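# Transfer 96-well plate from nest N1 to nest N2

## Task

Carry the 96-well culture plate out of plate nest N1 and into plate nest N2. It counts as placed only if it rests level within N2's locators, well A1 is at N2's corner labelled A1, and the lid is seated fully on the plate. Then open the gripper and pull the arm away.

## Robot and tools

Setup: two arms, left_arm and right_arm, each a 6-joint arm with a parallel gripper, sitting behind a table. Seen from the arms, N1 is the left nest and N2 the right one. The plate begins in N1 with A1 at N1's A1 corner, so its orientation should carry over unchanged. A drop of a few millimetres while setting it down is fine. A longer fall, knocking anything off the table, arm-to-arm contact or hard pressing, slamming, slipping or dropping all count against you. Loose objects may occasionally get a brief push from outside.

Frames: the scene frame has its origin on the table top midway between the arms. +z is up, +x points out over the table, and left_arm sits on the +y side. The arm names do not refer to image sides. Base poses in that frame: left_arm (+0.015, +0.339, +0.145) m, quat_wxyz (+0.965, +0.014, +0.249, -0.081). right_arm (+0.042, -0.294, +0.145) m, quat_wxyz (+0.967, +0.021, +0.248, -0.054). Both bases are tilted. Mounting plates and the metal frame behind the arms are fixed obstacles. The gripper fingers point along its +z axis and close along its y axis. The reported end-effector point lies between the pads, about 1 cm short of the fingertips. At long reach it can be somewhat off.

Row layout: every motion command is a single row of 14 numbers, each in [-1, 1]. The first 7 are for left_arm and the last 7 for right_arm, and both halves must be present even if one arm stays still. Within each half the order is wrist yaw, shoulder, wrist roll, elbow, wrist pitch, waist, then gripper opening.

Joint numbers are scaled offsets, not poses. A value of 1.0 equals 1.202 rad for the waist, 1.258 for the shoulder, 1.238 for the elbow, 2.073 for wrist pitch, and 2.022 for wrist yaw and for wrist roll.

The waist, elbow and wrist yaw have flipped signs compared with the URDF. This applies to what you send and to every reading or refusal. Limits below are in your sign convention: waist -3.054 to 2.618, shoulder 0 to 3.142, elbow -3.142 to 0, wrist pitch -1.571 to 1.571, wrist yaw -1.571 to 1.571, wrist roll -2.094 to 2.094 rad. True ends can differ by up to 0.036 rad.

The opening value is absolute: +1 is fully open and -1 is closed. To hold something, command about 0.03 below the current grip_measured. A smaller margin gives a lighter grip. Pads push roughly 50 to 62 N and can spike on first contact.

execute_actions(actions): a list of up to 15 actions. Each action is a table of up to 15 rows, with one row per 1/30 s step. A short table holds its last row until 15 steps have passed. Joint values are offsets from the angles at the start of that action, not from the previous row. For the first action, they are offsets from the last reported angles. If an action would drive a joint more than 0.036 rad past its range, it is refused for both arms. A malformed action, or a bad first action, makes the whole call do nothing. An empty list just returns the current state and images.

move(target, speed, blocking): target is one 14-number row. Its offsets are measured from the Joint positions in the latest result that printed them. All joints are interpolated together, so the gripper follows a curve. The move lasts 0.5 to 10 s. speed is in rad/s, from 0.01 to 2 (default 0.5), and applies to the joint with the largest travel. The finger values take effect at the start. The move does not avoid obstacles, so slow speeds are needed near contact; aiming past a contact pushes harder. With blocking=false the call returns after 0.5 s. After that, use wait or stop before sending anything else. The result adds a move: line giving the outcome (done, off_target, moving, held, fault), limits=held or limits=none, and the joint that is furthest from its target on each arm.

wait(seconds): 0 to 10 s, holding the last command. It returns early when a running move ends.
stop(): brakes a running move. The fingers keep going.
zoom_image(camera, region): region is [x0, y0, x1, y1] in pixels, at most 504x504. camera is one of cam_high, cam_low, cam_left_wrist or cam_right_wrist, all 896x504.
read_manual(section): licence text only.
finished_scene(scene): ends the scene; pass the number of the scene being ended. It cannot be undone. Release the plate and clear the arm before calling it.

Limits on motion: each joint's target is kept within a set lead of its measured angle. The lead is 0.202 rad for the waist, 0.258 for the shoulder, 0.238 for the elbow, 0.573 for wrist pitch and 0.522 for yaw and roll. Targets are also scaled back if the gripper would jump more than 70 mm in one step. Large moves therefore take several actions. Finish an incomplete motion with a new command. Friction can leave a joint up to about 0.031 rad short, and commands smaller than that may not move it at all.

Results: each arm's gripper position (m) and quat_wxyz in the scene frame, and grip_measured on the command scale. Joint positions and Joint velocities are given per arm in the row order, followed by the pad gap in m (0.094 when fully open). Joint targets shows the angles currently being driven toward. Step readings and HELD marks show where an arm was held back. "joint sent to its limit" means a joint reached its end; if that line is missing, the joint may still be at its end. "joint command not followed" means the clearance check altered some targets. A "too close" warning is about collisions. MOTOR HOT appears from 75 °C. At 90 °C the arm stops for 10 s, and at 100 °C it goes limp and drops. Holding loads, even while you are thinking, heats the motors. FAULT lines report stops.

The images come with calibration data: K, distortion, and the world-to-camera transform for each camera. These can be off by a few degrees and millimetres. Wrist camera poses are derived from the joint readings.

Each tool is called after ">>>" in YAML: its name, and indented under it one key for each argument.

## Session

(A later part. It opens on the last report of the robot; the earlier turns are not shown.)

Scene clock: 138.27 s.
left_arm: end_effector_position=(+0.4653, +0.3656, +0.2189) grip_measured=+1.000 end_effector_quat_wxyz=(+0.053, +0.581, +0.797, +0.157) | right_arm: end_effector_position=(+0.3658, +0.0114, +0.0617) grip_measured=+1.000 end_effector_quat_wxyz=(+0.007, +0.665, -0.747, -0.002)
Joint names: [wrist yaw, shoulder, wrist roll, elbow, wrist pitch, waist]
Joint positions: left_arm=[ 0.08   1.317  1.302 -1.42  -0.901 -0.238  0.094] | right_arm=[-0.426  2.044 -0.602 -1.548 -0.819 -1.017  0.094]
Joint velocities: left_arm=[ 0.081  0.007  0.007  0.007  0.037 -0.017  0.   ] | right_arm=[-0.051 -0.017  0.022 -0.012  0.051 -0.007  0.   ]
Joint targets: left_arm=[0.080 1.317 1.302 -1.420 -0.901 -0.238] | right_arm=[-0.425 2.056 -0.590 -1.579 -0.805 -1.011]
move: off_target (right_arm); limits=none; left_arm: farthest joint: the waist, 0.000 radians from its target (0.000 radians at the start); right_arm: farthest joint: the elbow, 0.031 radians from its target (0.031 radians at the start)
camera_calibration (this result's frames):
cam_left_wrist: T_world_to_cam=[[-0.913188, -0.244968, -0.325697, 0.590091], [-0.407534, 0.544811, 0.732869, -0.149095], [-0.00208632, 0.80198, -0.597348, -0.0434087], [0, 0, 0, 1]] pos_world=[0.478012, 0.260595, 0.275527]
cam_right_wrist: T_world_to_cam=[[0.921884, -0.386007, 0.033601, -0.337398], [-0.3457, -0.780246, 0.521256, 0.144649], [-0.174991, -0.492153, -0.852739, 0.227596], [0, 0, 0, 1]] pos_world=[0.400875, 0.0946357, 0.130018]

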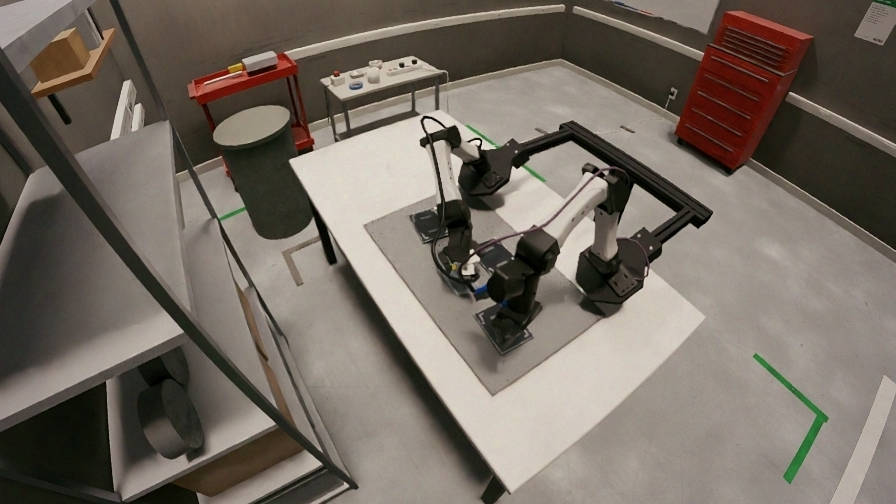

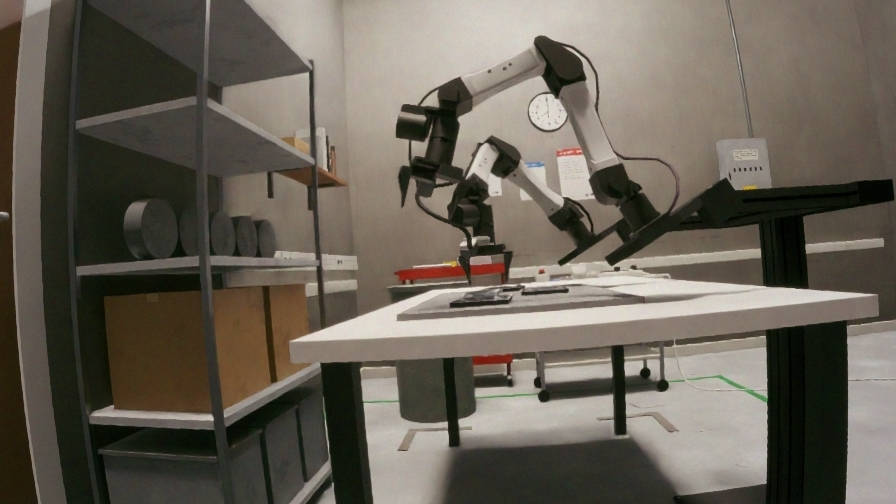

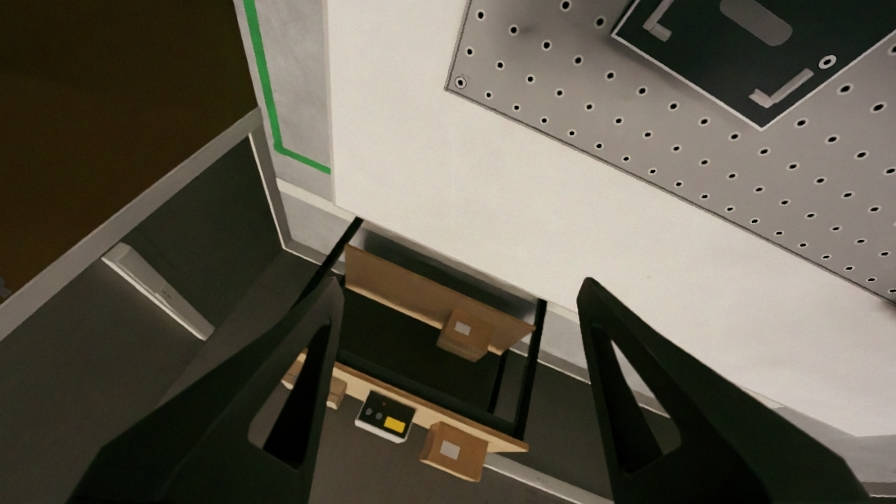

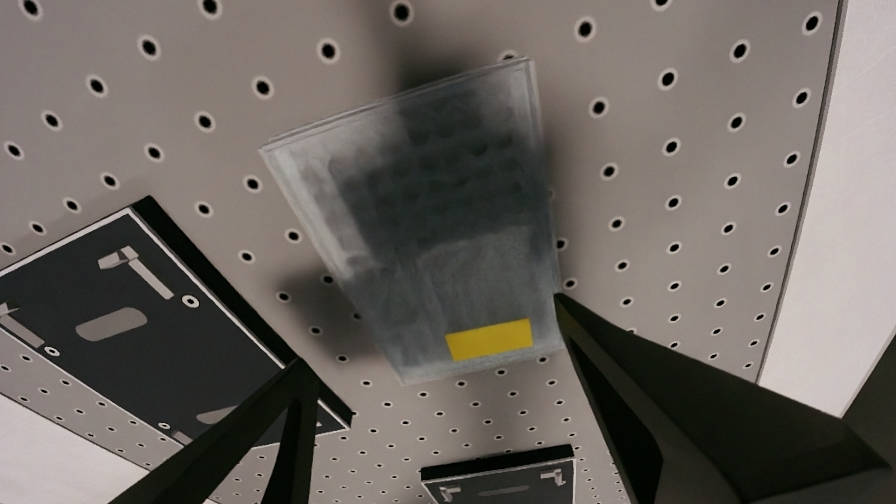

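>>> move:
  target: [0,0,0,0,0,0,1,0,0.06,0.014,-0.112,-0.03,-0.003,1]
  speed: 0.12

Scene clock: 148.47 s.
left_arm: end_effector_position=(+0.4653, +0.3656, +0.2189) grip_measured=+1.000 end_effector_quat_wxyz=(+0.053, +0.581, +0.797, +0.157) | right_arm: end_effector_position=(+0.3793, +0.0258, +0.0629) grip_measured=+1.000 end_effector_quat_wxyz=(+0.003, +0.657, -0.754, -0.002)
Joint names: [wrist yaw, shoulder, wrist roll, elbow, wrist pitch, waist]
Joint positions: left_arm=[ 0.08   1.317  1.302 -1.42  -0.901 -0.238  0.094] | right_arm=[-0.426  2.104 -0.585 -1.662 -0.866 -1.017  0.094]
Joint velocities: left_arm=[-0.051 -0.002 -0.051 -0.007 -0.11  -0.007  0.   ] | right_arm=[ 0.022 -0.007 -0.007  0.002 -0.051 -0.002  0.   ]
Joint targets: left_arm=[0.080 1.317 1.302 -1.420 -0.901 -0.238] | right_arm=[-0.426 2.120 -0.574 -1.686 -0.882 -1.020]
move: off_target (right_arm); limits=none; left_arm: farthest joint: the waist, 0.000 radians from its target (0.000 radians at the start); right_arm: farthest joint: the elbow, 0.025 radians from its target (0.139 radians at the start)
camera_calibration (this result's frames):
cam_left_wrist: T_world_to_cam=[[-0.913188, -0.244968, -0.325697, 0.590091], [-0.407534, 0.544811, 0.732869, -0.149095], [-0.00208632, 0.80198, -0.597348, -0.0434087], [0, 0, 0, 1]] pos_world=[0.478012, 0.260595, 0.275527]
cam_right_wrist: T_world_to_cam=[[0.913683, -0.404819, 0.036117, -0.340861], [-0.364142, -0.775916, 0.515127, 0.167239], [-0.180509, -0.483815, -0.856353, 0.240126], [0, 0, 0, 1]] pos_world=[0.415683, 0.107953, 0.131795]

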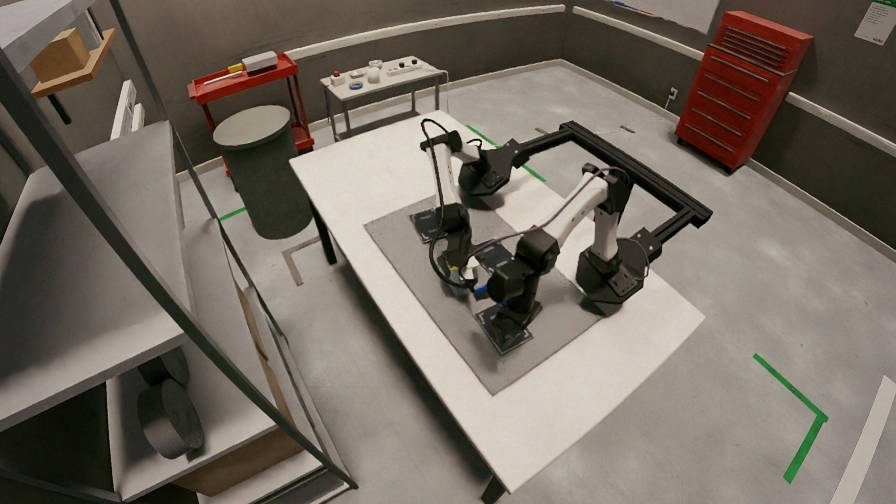

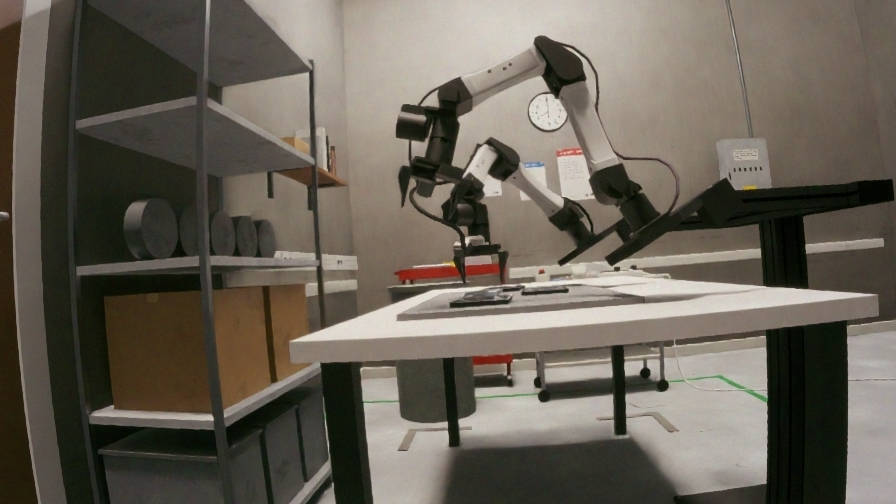

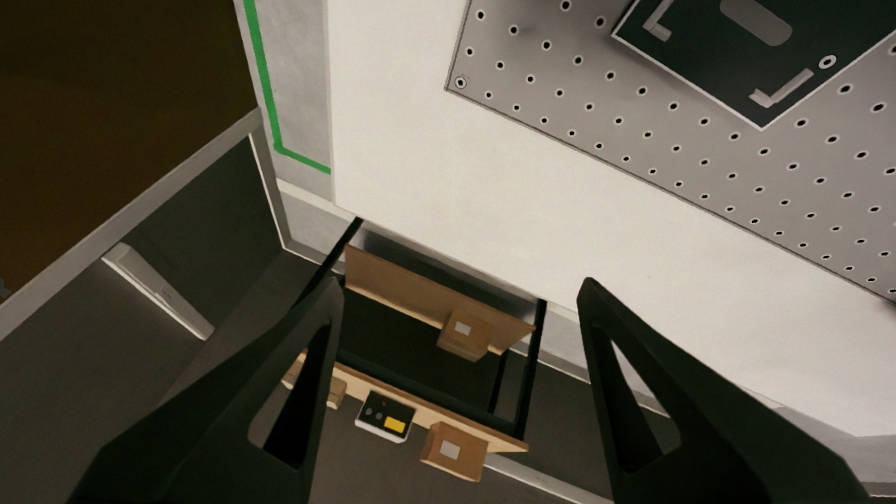

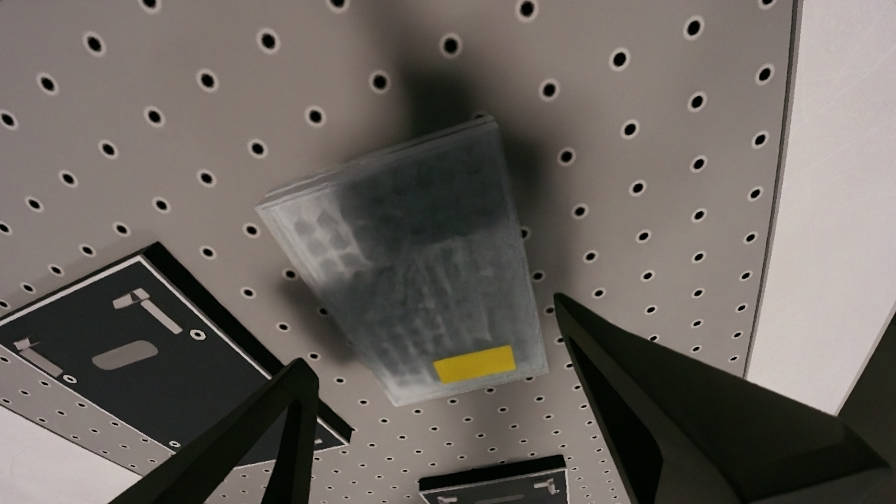

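>>> move:
  target: [0,0,0,0,0,0,1,0.006,0.034,-0.006,0.03,0.027,0.024,1]
  speed: 0.08

Scene clock: 155.37 s.
left_arm: end_effector_position=(+0.4653, +0.3656, +0.2189) grip_measured=+1.000 end_effector_quat_wxyz=(+0.053, +0.581, +0.797, +0.157) | right_arm: end_effector_position=(+0.3788, +0.0212, +0.0436) grip_measured=+1.000 end_effector_quat_wxyz=(+0.011, +0.651, -0.759, +0.001)
Joint names: [wrist yaw, shoulder, wrist roll, elbow, wrist pitch, waist]
Joint positions: left_arm=[ 0.08   1.317  1.302 -1.42  -0.901 -0.238  0.094] | right_arm=[-0.424  2.134 -0.586 -1.644 -0.825 -0.993  0.094]
Joint velocities: left_arm=[ 0.081 -0.002 -0.037 -0.002  0.066 -0.007  0.   ] | right_arm=[ 0.022 -0.002  0.037  0.012 -0.007  0.002  0.   ]
Joint targets: left_arm=[0.080 1.317 1.302 -1.420 -0.901 -0.238] | right_arm=[-0.413 2.146 -0.598 -1.625 -0.810 -0.988]
move: done; limits=none; left_arm: farthest joint: the waist, 0.000 radians from its target (0.000 radians at the start); right_arm: farthest joint: the elbow, 0.019 radians from its target (0.037 radians at the start)
camera_calibration (this result's frames):
cam_left_wrist: T_world_to_cam=[[-0.913188, -0.244968, -0.325697, 0.590091], [-0.407534, 0.544811, 0.732869, -0.149095], [-0.00208632, 0.80198, -0.597348, -0.0434087], [0, 0, 0, 1]] pos_world=[0.478012, 0.260595, 0.275527]
cam_right_wrist: T_world_to_cam=[[0.907164, -0.419293, 0.0353055, -0.338749], [-0.372813, -0.762021, 0.529466, 0.175822], [-0.195097, -0.493475, -0.847596, 0.226647], [0, 0, 0, 1]] pos_world=[0.417068, 0.10379, 0.110973]

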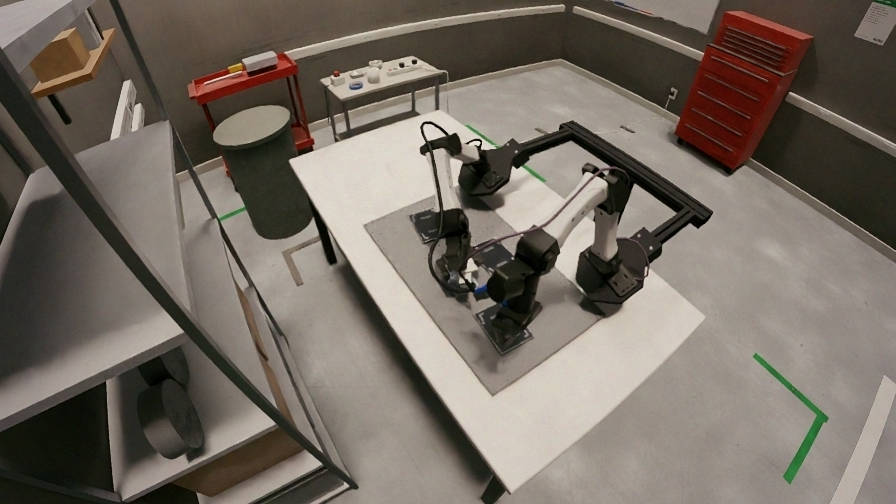

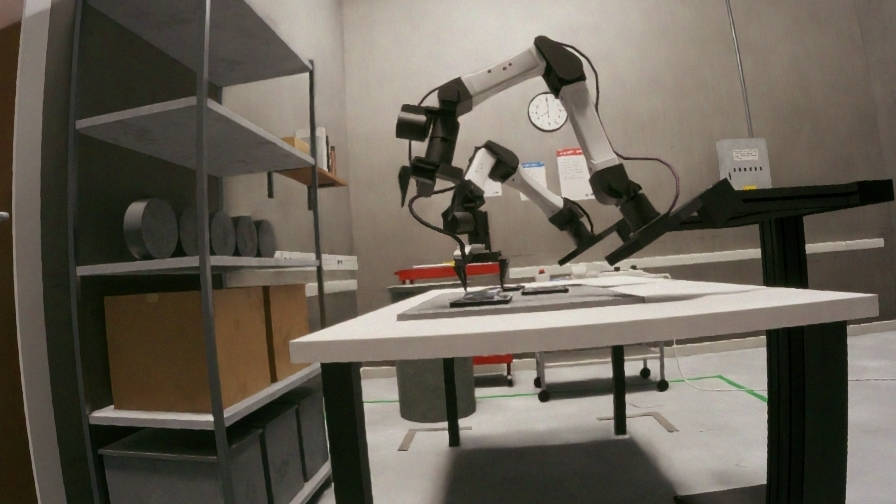

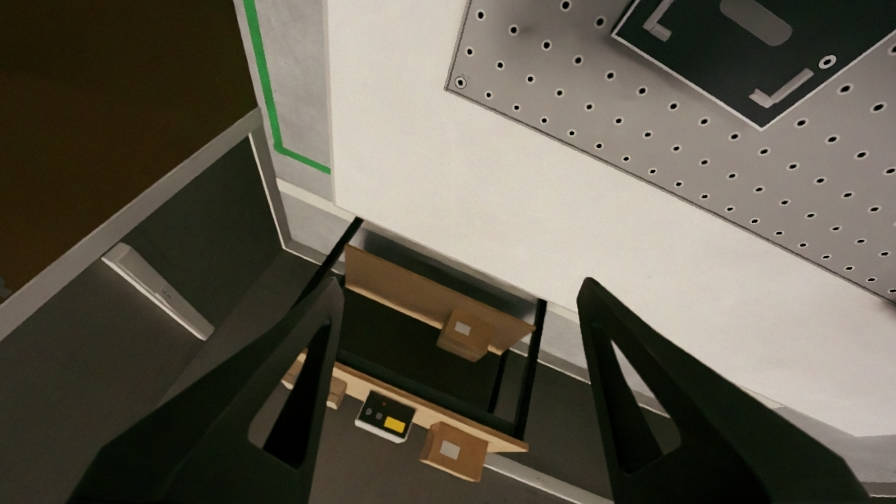

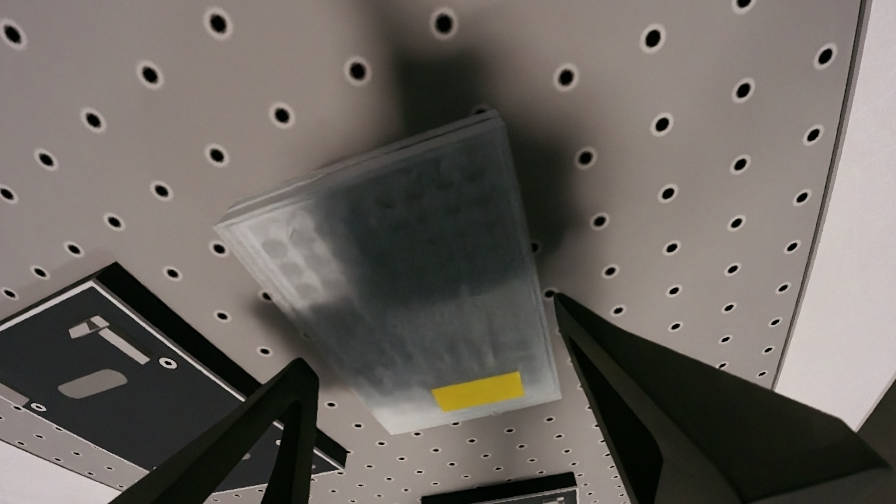

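>>> move:
  target: [0,0,0,0,0,0,1,0.004,0.034,-0.008,0.028,0.025,0.008,1]
  speed: 0.05

Scene clock: 162.30 s.
left_arm: end_effector_position=(+0.4653, +0.3656, +0.2189) grip_measured=+1.000 end_effector_quat_wxyz=(+0.053, +0.581, +0.797, +0.157) | right_arm: end_effector_position=(+0.3758, +0.0229, +0.0318) grip_measured=+1.000 end_effector_quat_wxyz=(+0.011, +0.651, -0.759, +0.002)
Joint names: [wrist yaw, shoulder, wrist roll, elbow, wrist pitch, waist]
Joint positions: left_arm=[ 0.08   1.317  1.302 -1.42  -0.901 -0.238  0.094] | right_arm=[-0.424  2.157 -0.591 -1.63  -0.787 -0.99   0.094]
Joint velocities: left_arm=[0.051 0.002 0.037 0.012 0.007 0.002 0.   ] | right_arm=[ 0.051 -0.002 -0.022 -0.007  0.037 -0.002  0.   ]
Joint targets: left_arm=[0.080 1.317 1.302 -1.420 -0.901 -0.238] | right_arm=[-0.416 2.177 -0.602 -1.609 -0.773 -0.984]
move: off_target (right_arm); limits=none; left_arm: farthest joint: the waist, 0.000 radians from its target (0.000 radians at the start); right_arm: farthest joint: the elbow, 0.021 radians from its target (0.034 radians at the start)
camera_calibration (this result's frames):
cam_left_wrist: T_world_to_cam=[[-0.913188, -0.244968, -0.325697, 0.590091], [-0.407534, 0.544811, 0.732869, -0.149095], [-0.00208632, 0.80198, -0.597348, -0.0434087], [0, 0, 0, 1]] pos_world=[0.478012, 0.260595, 0.275527]
cam_right_wrist: T_world_to_cam=[[0.907397, -0.418715, 0.0361749, -0.335045], [-0.372677, -0.761857, 0.529797, 0.182146], [-0.194274, -0.494218, -0.847353, 0.216669], [0, 0, 0, 1]] pos_world=[0.413994, 0.105562, 0.0992144]

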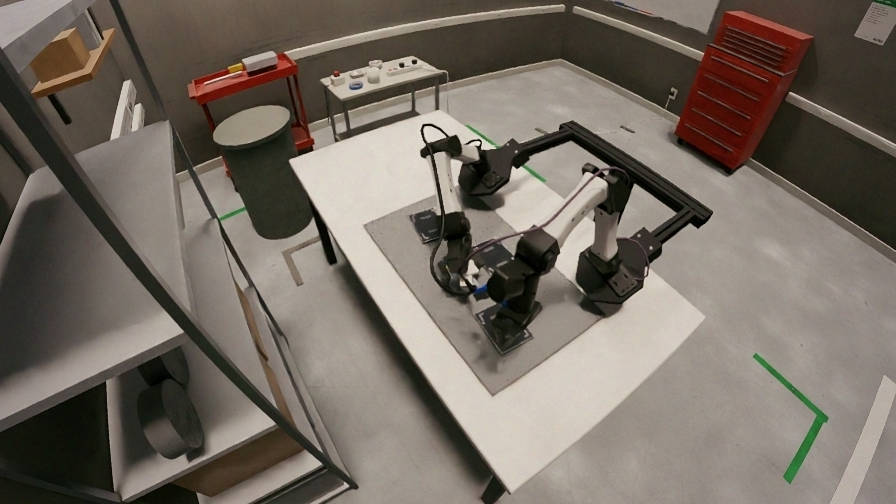

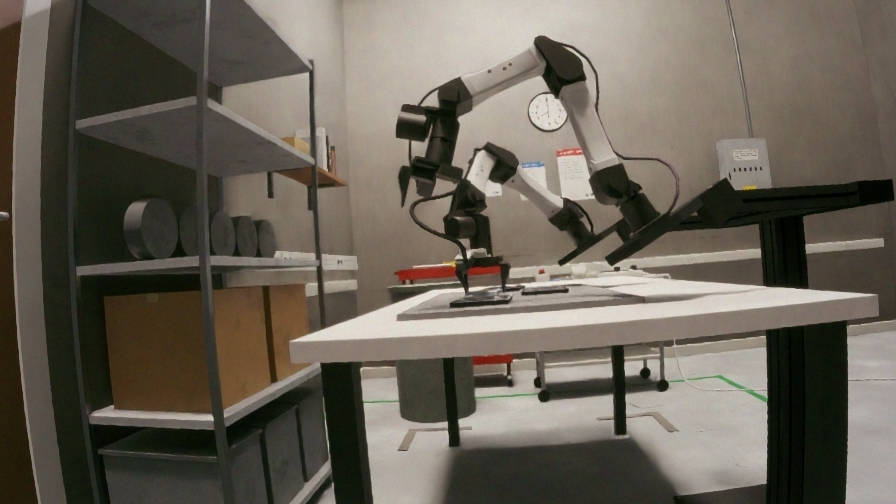

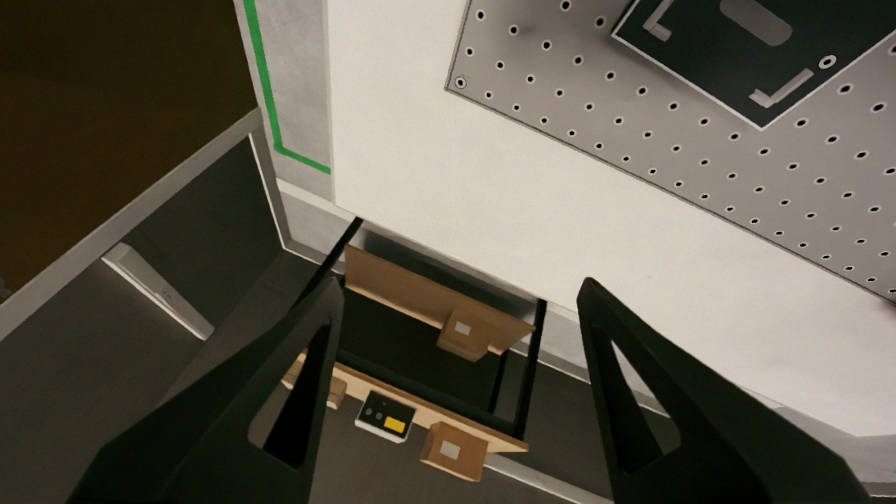

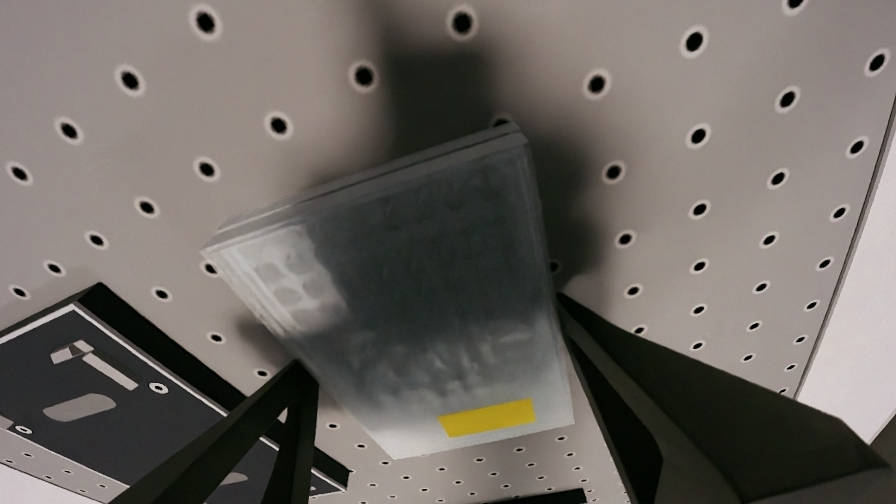

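>>> move:
  target: [0,0,0,0,0,0,1,0.004,0.023,-0.006,0.021,0.015,0.012,1]
  speed: 0.04

Scene clock: 166.17 s.
left_arm: end_effector_position=(+0.4653, +0.3656, +0.2189) grip_measured=+1.000 end_effector_quat_wxyz=(+0.053, +0.581, +0.797, +0.157) | right_arm: end_effector_position=(+0.3781, +0.0227, +0.0268) grip_measured=+1.000 end_effector_quat_wxyz=(+0.009, +0.647, -0.762, +0.002)
Joint names: [wrist yaw, shoulder, wrist roll, elbow, wrist pitch, waist]
Joint positions: left_arm=[ 0.08   1.317  1.302 -1.42  -0.901 -0.238  0.094] | right_arm=[-0.423  2.166 -0.591 -1.63  -0.77  -0.982  0.094]
Joint velocities: left_arm=[-0.007  0.012  0.066  0.017  0.007  0.007  0.   ] | right_arm=[ 0.022 -0.022  0.007  0.002 -0.007 -0.002  0.   ]
Joint targets: left_arm=[0.080 1.317 1.302 -1.420 -0.901 -0.238] | right_arm=[-0.416 2.186 -0.603 -1.604 -0.756 -0.975]
move: off_target (right_arm); limits=none; left_arm: farthest joint: the waist, 0.000 radians from its target (0.000 radians at the start); right_arm: farthest joint: the elbow, 0.026 radians from its target (0.026 radians at the start)
camera_calibration (this result's frames):
cam_left_wrist: T_world_to_cam=[[-0.913188, -0.244968, -0.325697, 0.590091], [-0.407534, 0.544811, 0.732869, -0.149095], [-0.00208632, 0.80198, -0.597348, -0.0434087], [0, 0, 0, 1]] pos_world=[0.478012, 0.260595, 0.275527]
cam_right_wrist: T_world_to_cam=[[0.903353, -0.427119, 0.039011, -0.335371], [-0.38166, -0.759033, 0.52745, 0.188917], [-0.195674, -0.491363, -0.84869, 0.213259], [0, 0, 0, 1]] pos_world=[0.416789, 0.104939, 0.0944301]

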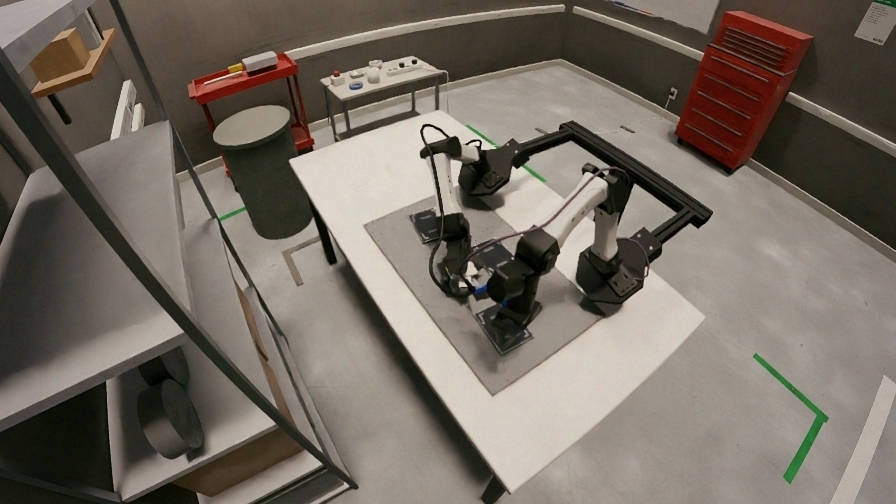

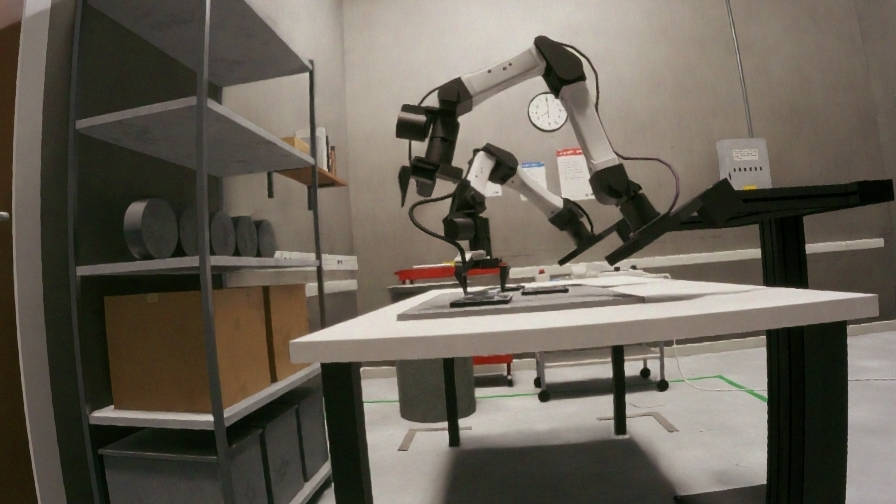

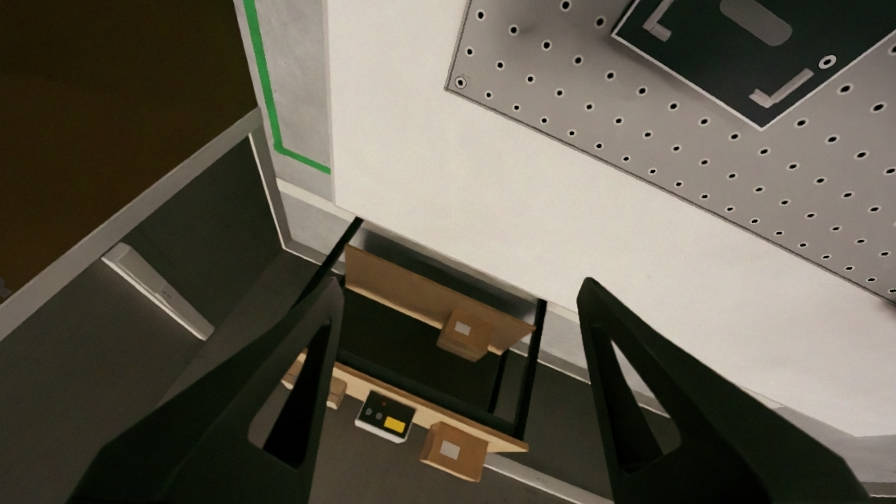

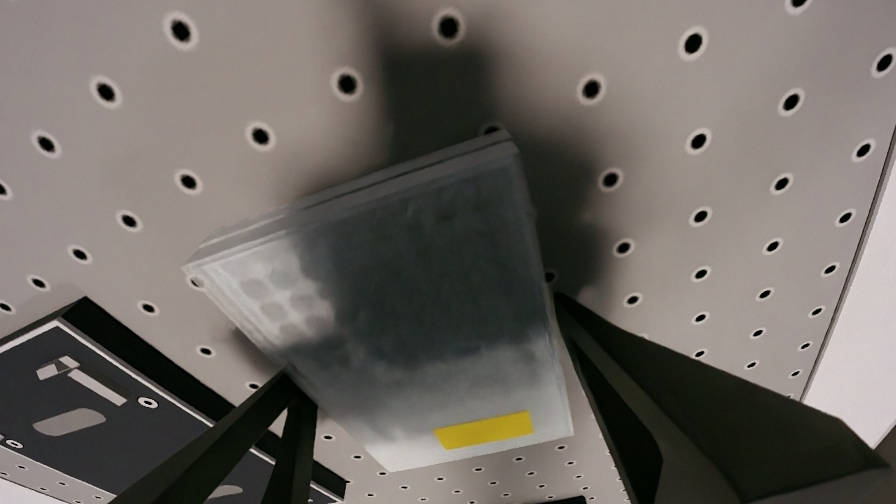

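>>> execute_actions:
  actions:
    - [[0,0,0,0,0,0,1,0,0.008,0,0,0,0,0.8]]
    - [[0,0,0,0,0,0,1,0,0,0,0,0,0,0.74]]
    - [[0,0,0,0,0,0,1,0,0,0,0,0,0,0.74]]

Scene clock: 174.70 s.
left_arm: end_effector_position=(+0.4653, +0.3656, +0.2189) grip_measured=+1.000 end_effector_quat_wxyz=(+0.053, +0.581, +0.797, +0.157) | right_arm: end_effector_position=(+0.3782, +0.0226, +0.0268) grip_measured=+0.797 end_effector_quat_wxyz=(+0.009, +0.647, -0.762, +0.003)
Joint names: [wrist yaw, shoulder, wrist roll, elbow, wrist pitch, waist]
Joint positions: left_arm=[ 0.08   1.317  1.302 -1.42  -0.901 -0.238  0.094] | right_arm=[-0.424  2.166 -0.591 -1.63  -0.77  -0.982  0.084]
Joint velocities: left_arm=[ 0.095  0.002 -0.066 -0.012 -0.022 -0.007  0.   ] | right_arm=[-0.007 -0.002  0.051  0.017  0.022 -0.002  0.   ]
Joint targets: left_arm=[0.080 1.317 1.302 -1.420 -0.901 -0.238] | right_arm=[-0.424 2.166 -0.591 -1.630 -0.770 -0.982]
Step readings (joint positions; steps 1 to 15: 1st action; 16 to 30: 2nd action; 31 to 45: 3rd action):
0: left_arm=[0.080 1.317 1.302 -1.420 -0.901 -0.238] | right_arm=[-0.423 2.166 -0.591 -1.630 -0.770 -0.982]
1: left_arm=[0.080 1.317 1.302 -1.420 -0.901 -0.238] | right_arm=[-0.424 2.166 -0.591 -1.630 -0.770 -0.982]
2: left_arm=[0.080 1.317 1.302 -1.420 -0.901 -0.238] | right_arm=[-0.424 2.166 -0.591 -1.630 -0.770 -0.982]
4: left_arm=[0.080 1.317 1.302 -1.420 -0.901 -0.238] | right_arm=[-0.424 2.166 -0.591 -1.630 -0.770 -0.982]
8: left_arm=[0.080 1.317 1.302 -1.420 -0.901 -0.238] | right_arm=[-0.424 2.166 -0.591 -1.630 -0.770 -0.982]
15: left_arm=[0.080 1.317 1.302 -1.420 -0.901 -0.238] | right_arm=[-0.424 2.166 -0.591 -1.630 -0.770 -0.982]
16: left_arm=[0.080 1.317 1.302 -1.420 -0.901 -0.238] | right_arm=[-0.424 2.166 -0.591 -1.630 -0.770 -0.982]
17: left_arm=[0.080 1.317 1.302 -1.420 -0.901 -0.238] | right_arm=[-0.424 2.166 -0.591 -1.630 -0.770 -0.982]
19: left_arm=[0.080 1.317 1.302 -1.420 -0.901 -0.238] | right_arm=[-0.424 2.166 -0.591 -1.630 -0.770 -0.982]
23: left_arm=[0.080 1.317 1.302 -1.420 -0.901 -0.238] | right_arm=[-0.424 2.166 -0.591 -1.630 -0.770 -0.982]
30: left_arm=[0.080 1.317 1.302 -1.420 -0.901 -0.238] | right_arm=[-0.424 2.166 -0.591 -1.630 -0.770 -0.982]
31: left_arm=[0.080 1.317 1.302 -1.420 -0.901 -0.238] | right_arm=[-0.424 2.166 -0.591 -1.630 -0.770 -0.982]
32: left_arm=[0.080 1.317 1.302 -1.420 -0.901 -0.238] | right_arm=[-0.424 2.166 -0.591 -1.630 -0.770 -0.982]
34: left_arm=[0.080 1.317 1.302 -1.420 -0.901 -0.238] | right_arm=[-0.424 2.166 -0.591 -1.630 -0.770 -0.982]
38: left_arm=[0.080 1.317 1.302 -1.420 -0.901 -0.238] | right_arm=[-0.424 2.166 -0.591 -1.630 -0.770 -0.982]
45: Joint positions above
camera_calibration (this result's frames):
cam_left_wrist: T_world_to_cam=[[-0.913188, -0.244968, -0.325697, 0.590091], [-0.407534, 0.544811, 0.732869, -0.149095], [-0.00208632, 0.80198, -0.597348, -0.0434087], [0, 0, 0, 1]] pos_world=[0.478012, 0.260595, 0.275527]
cam_right_wrist: T_world_to_cam=[[0.903338, -0.427086, 0.0397363, -0.33551], [-0.381943, -0.758763, 0.527634, 0.188981], [-0.195195, -0.491809, -0.848542, 0.213059], [0, 0, 0, 1]] pos_world=[0.416846, 0.104885, 0.0944091]

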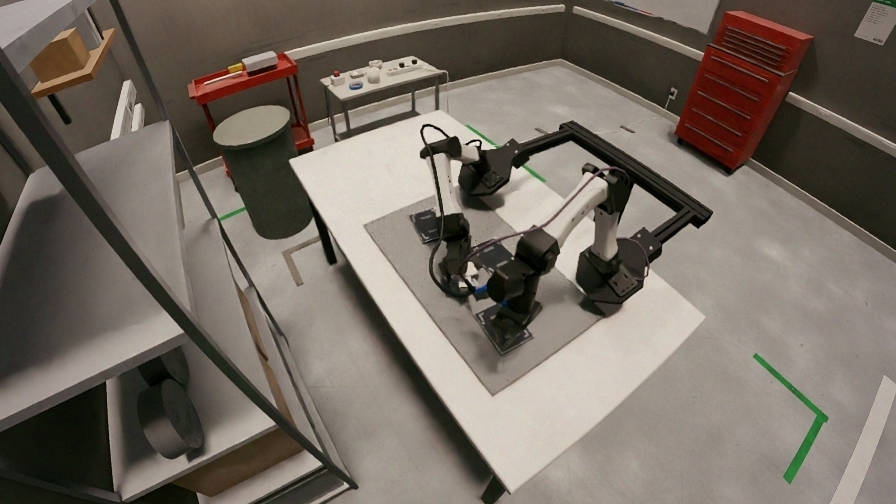

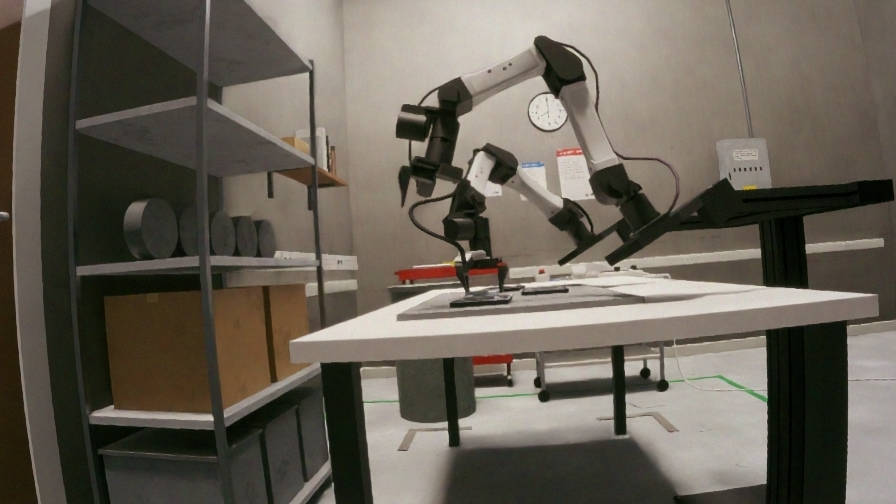

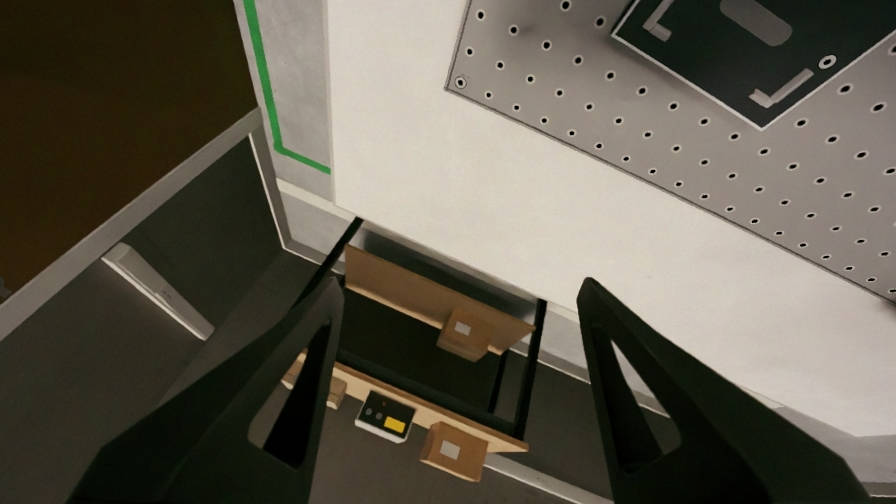

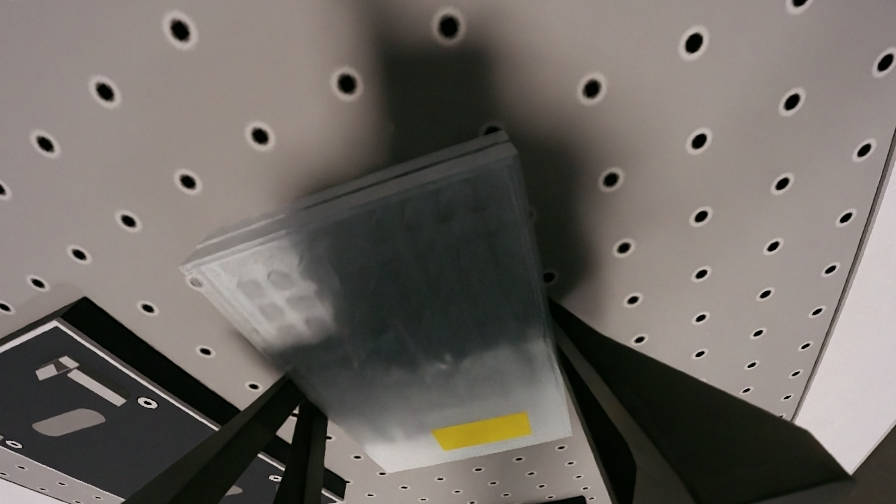

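>>> move:
  target: [0,0,0,0,0,0,1,0,-0.095,0,-0.06,-0.068,-0.04,0.74]
  speed: 0.15

Scene clock: 181.17 s.
left_arm: end_effector_position=(+0.4653, +0.3656, +0.2189) grip_measured=+1.000 end_effector_quat_wxyz=(+0.053, +0.581, +0.797, +0.157) | right_arm: end_effector_position=(+0.3874, +0.0256, +0.0808) grip_measured=+0.797 end_effector_quat_wxyz=(-0.008, +0.656, -0.754, -0.005)
Joint names: [wrist yaw, shoulder, wrist roll, elbow, wrist pitch, waist]
Joint positions: left_arm=[ 0.08   1.317  1.302 -1.42  -0.901 -0.238  0.094] | right_arm=[-0.424  2.068 -0.591 -1.681 -0.896 -1.02   0.084]
Joint velocities: left_arm=[ 0.007  0.002  0.037  0.012 -0.022  0.012  0.   ] | right_arm=[ 0.007 -0.002  0.007  0.002 -0.007  0.002 -0.   ]
Joint targets: left_arm=[0.080 1.317 1.302 -1.420 -0.901 -0.238] | right_arm=[-0.424 2.046 -0.591 -1.704 -0.911 -1.030]
move: off_target (right_arm); limits=none; left_arm: farthest joint: the waist, 0.000 radians from its target (0.000 radians at the start); right_arm: farthest joint: the elbow, 0.023 radians from its target (0.074 radians at the start)
camera_calibration (this result's frames):
cam_left_wrist: T_world_to_cam=[[-0.913188, -0.244968, -0.325697, 0.590091], [-0.407534, 0.544811, 0.732869, -0.149095], [-0.00208632, 0.80198, -0.597348, -0.0434087], [0, 0, 0, 1]] pos_world=[0.478012, 0.260595, 0.275527]
cam_right_wrist: T_world_to_cam=[[0.912639, -0.406703, 0.0410242, -0.348974], [-0.372206, -0.785327, 0.494695, 0.165805], [-0.168977, -0.466748, -0.868098, 0.252896], [0, 0, 0, 1]] pos_world=[0.422935, 0.106321, 0.151831]

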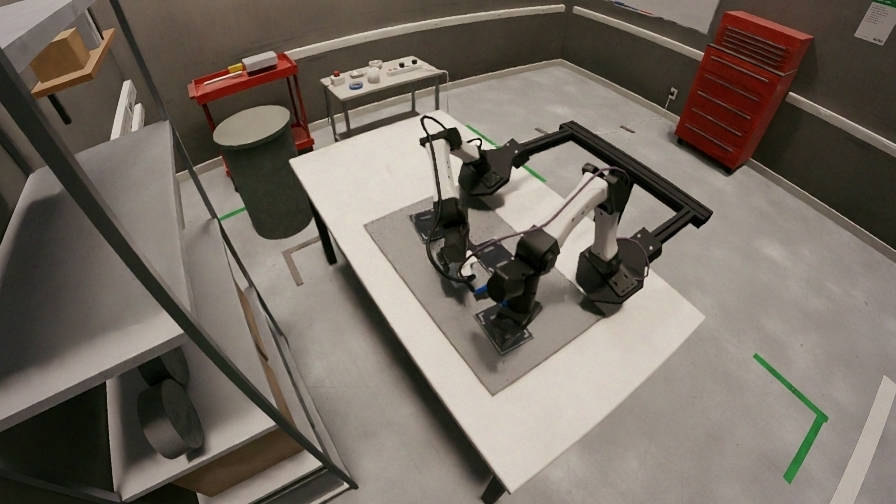

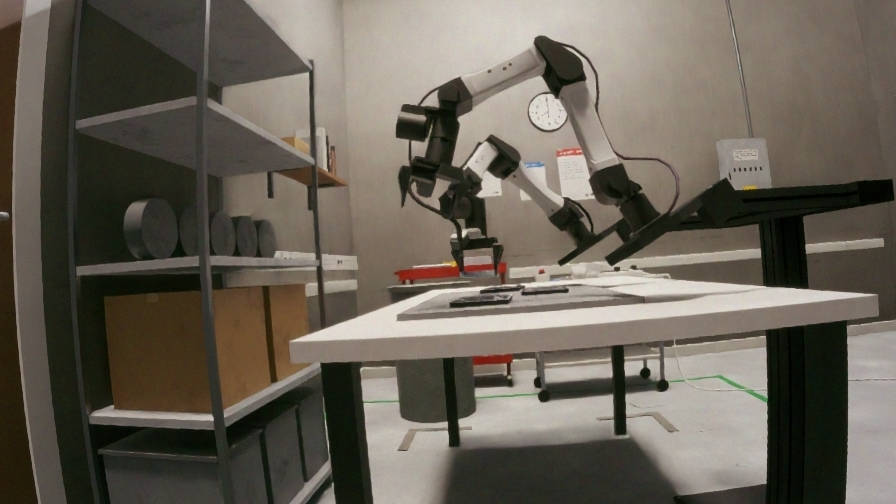

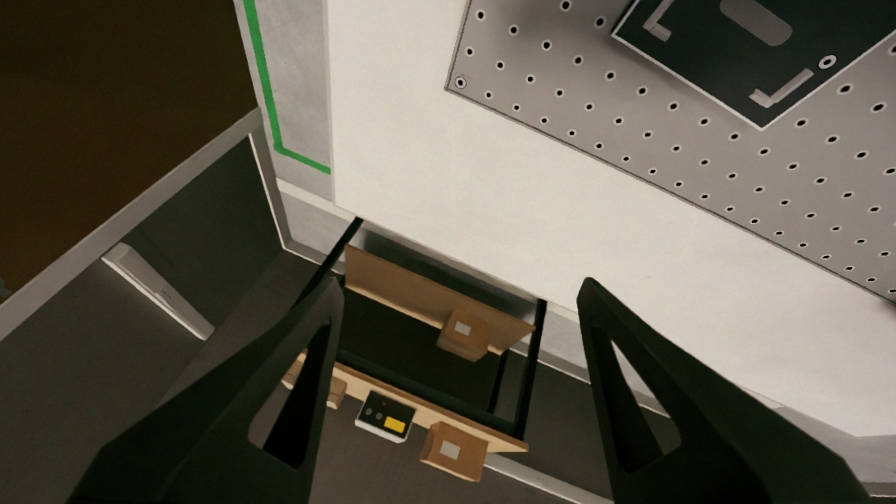

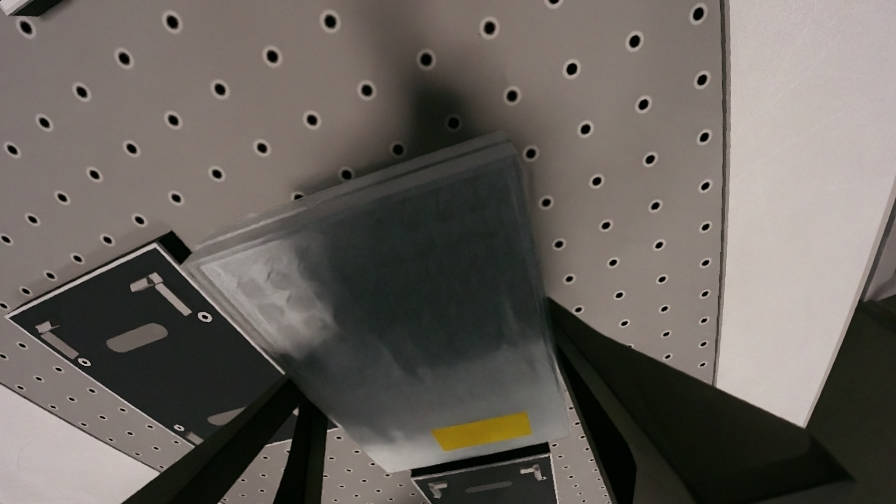

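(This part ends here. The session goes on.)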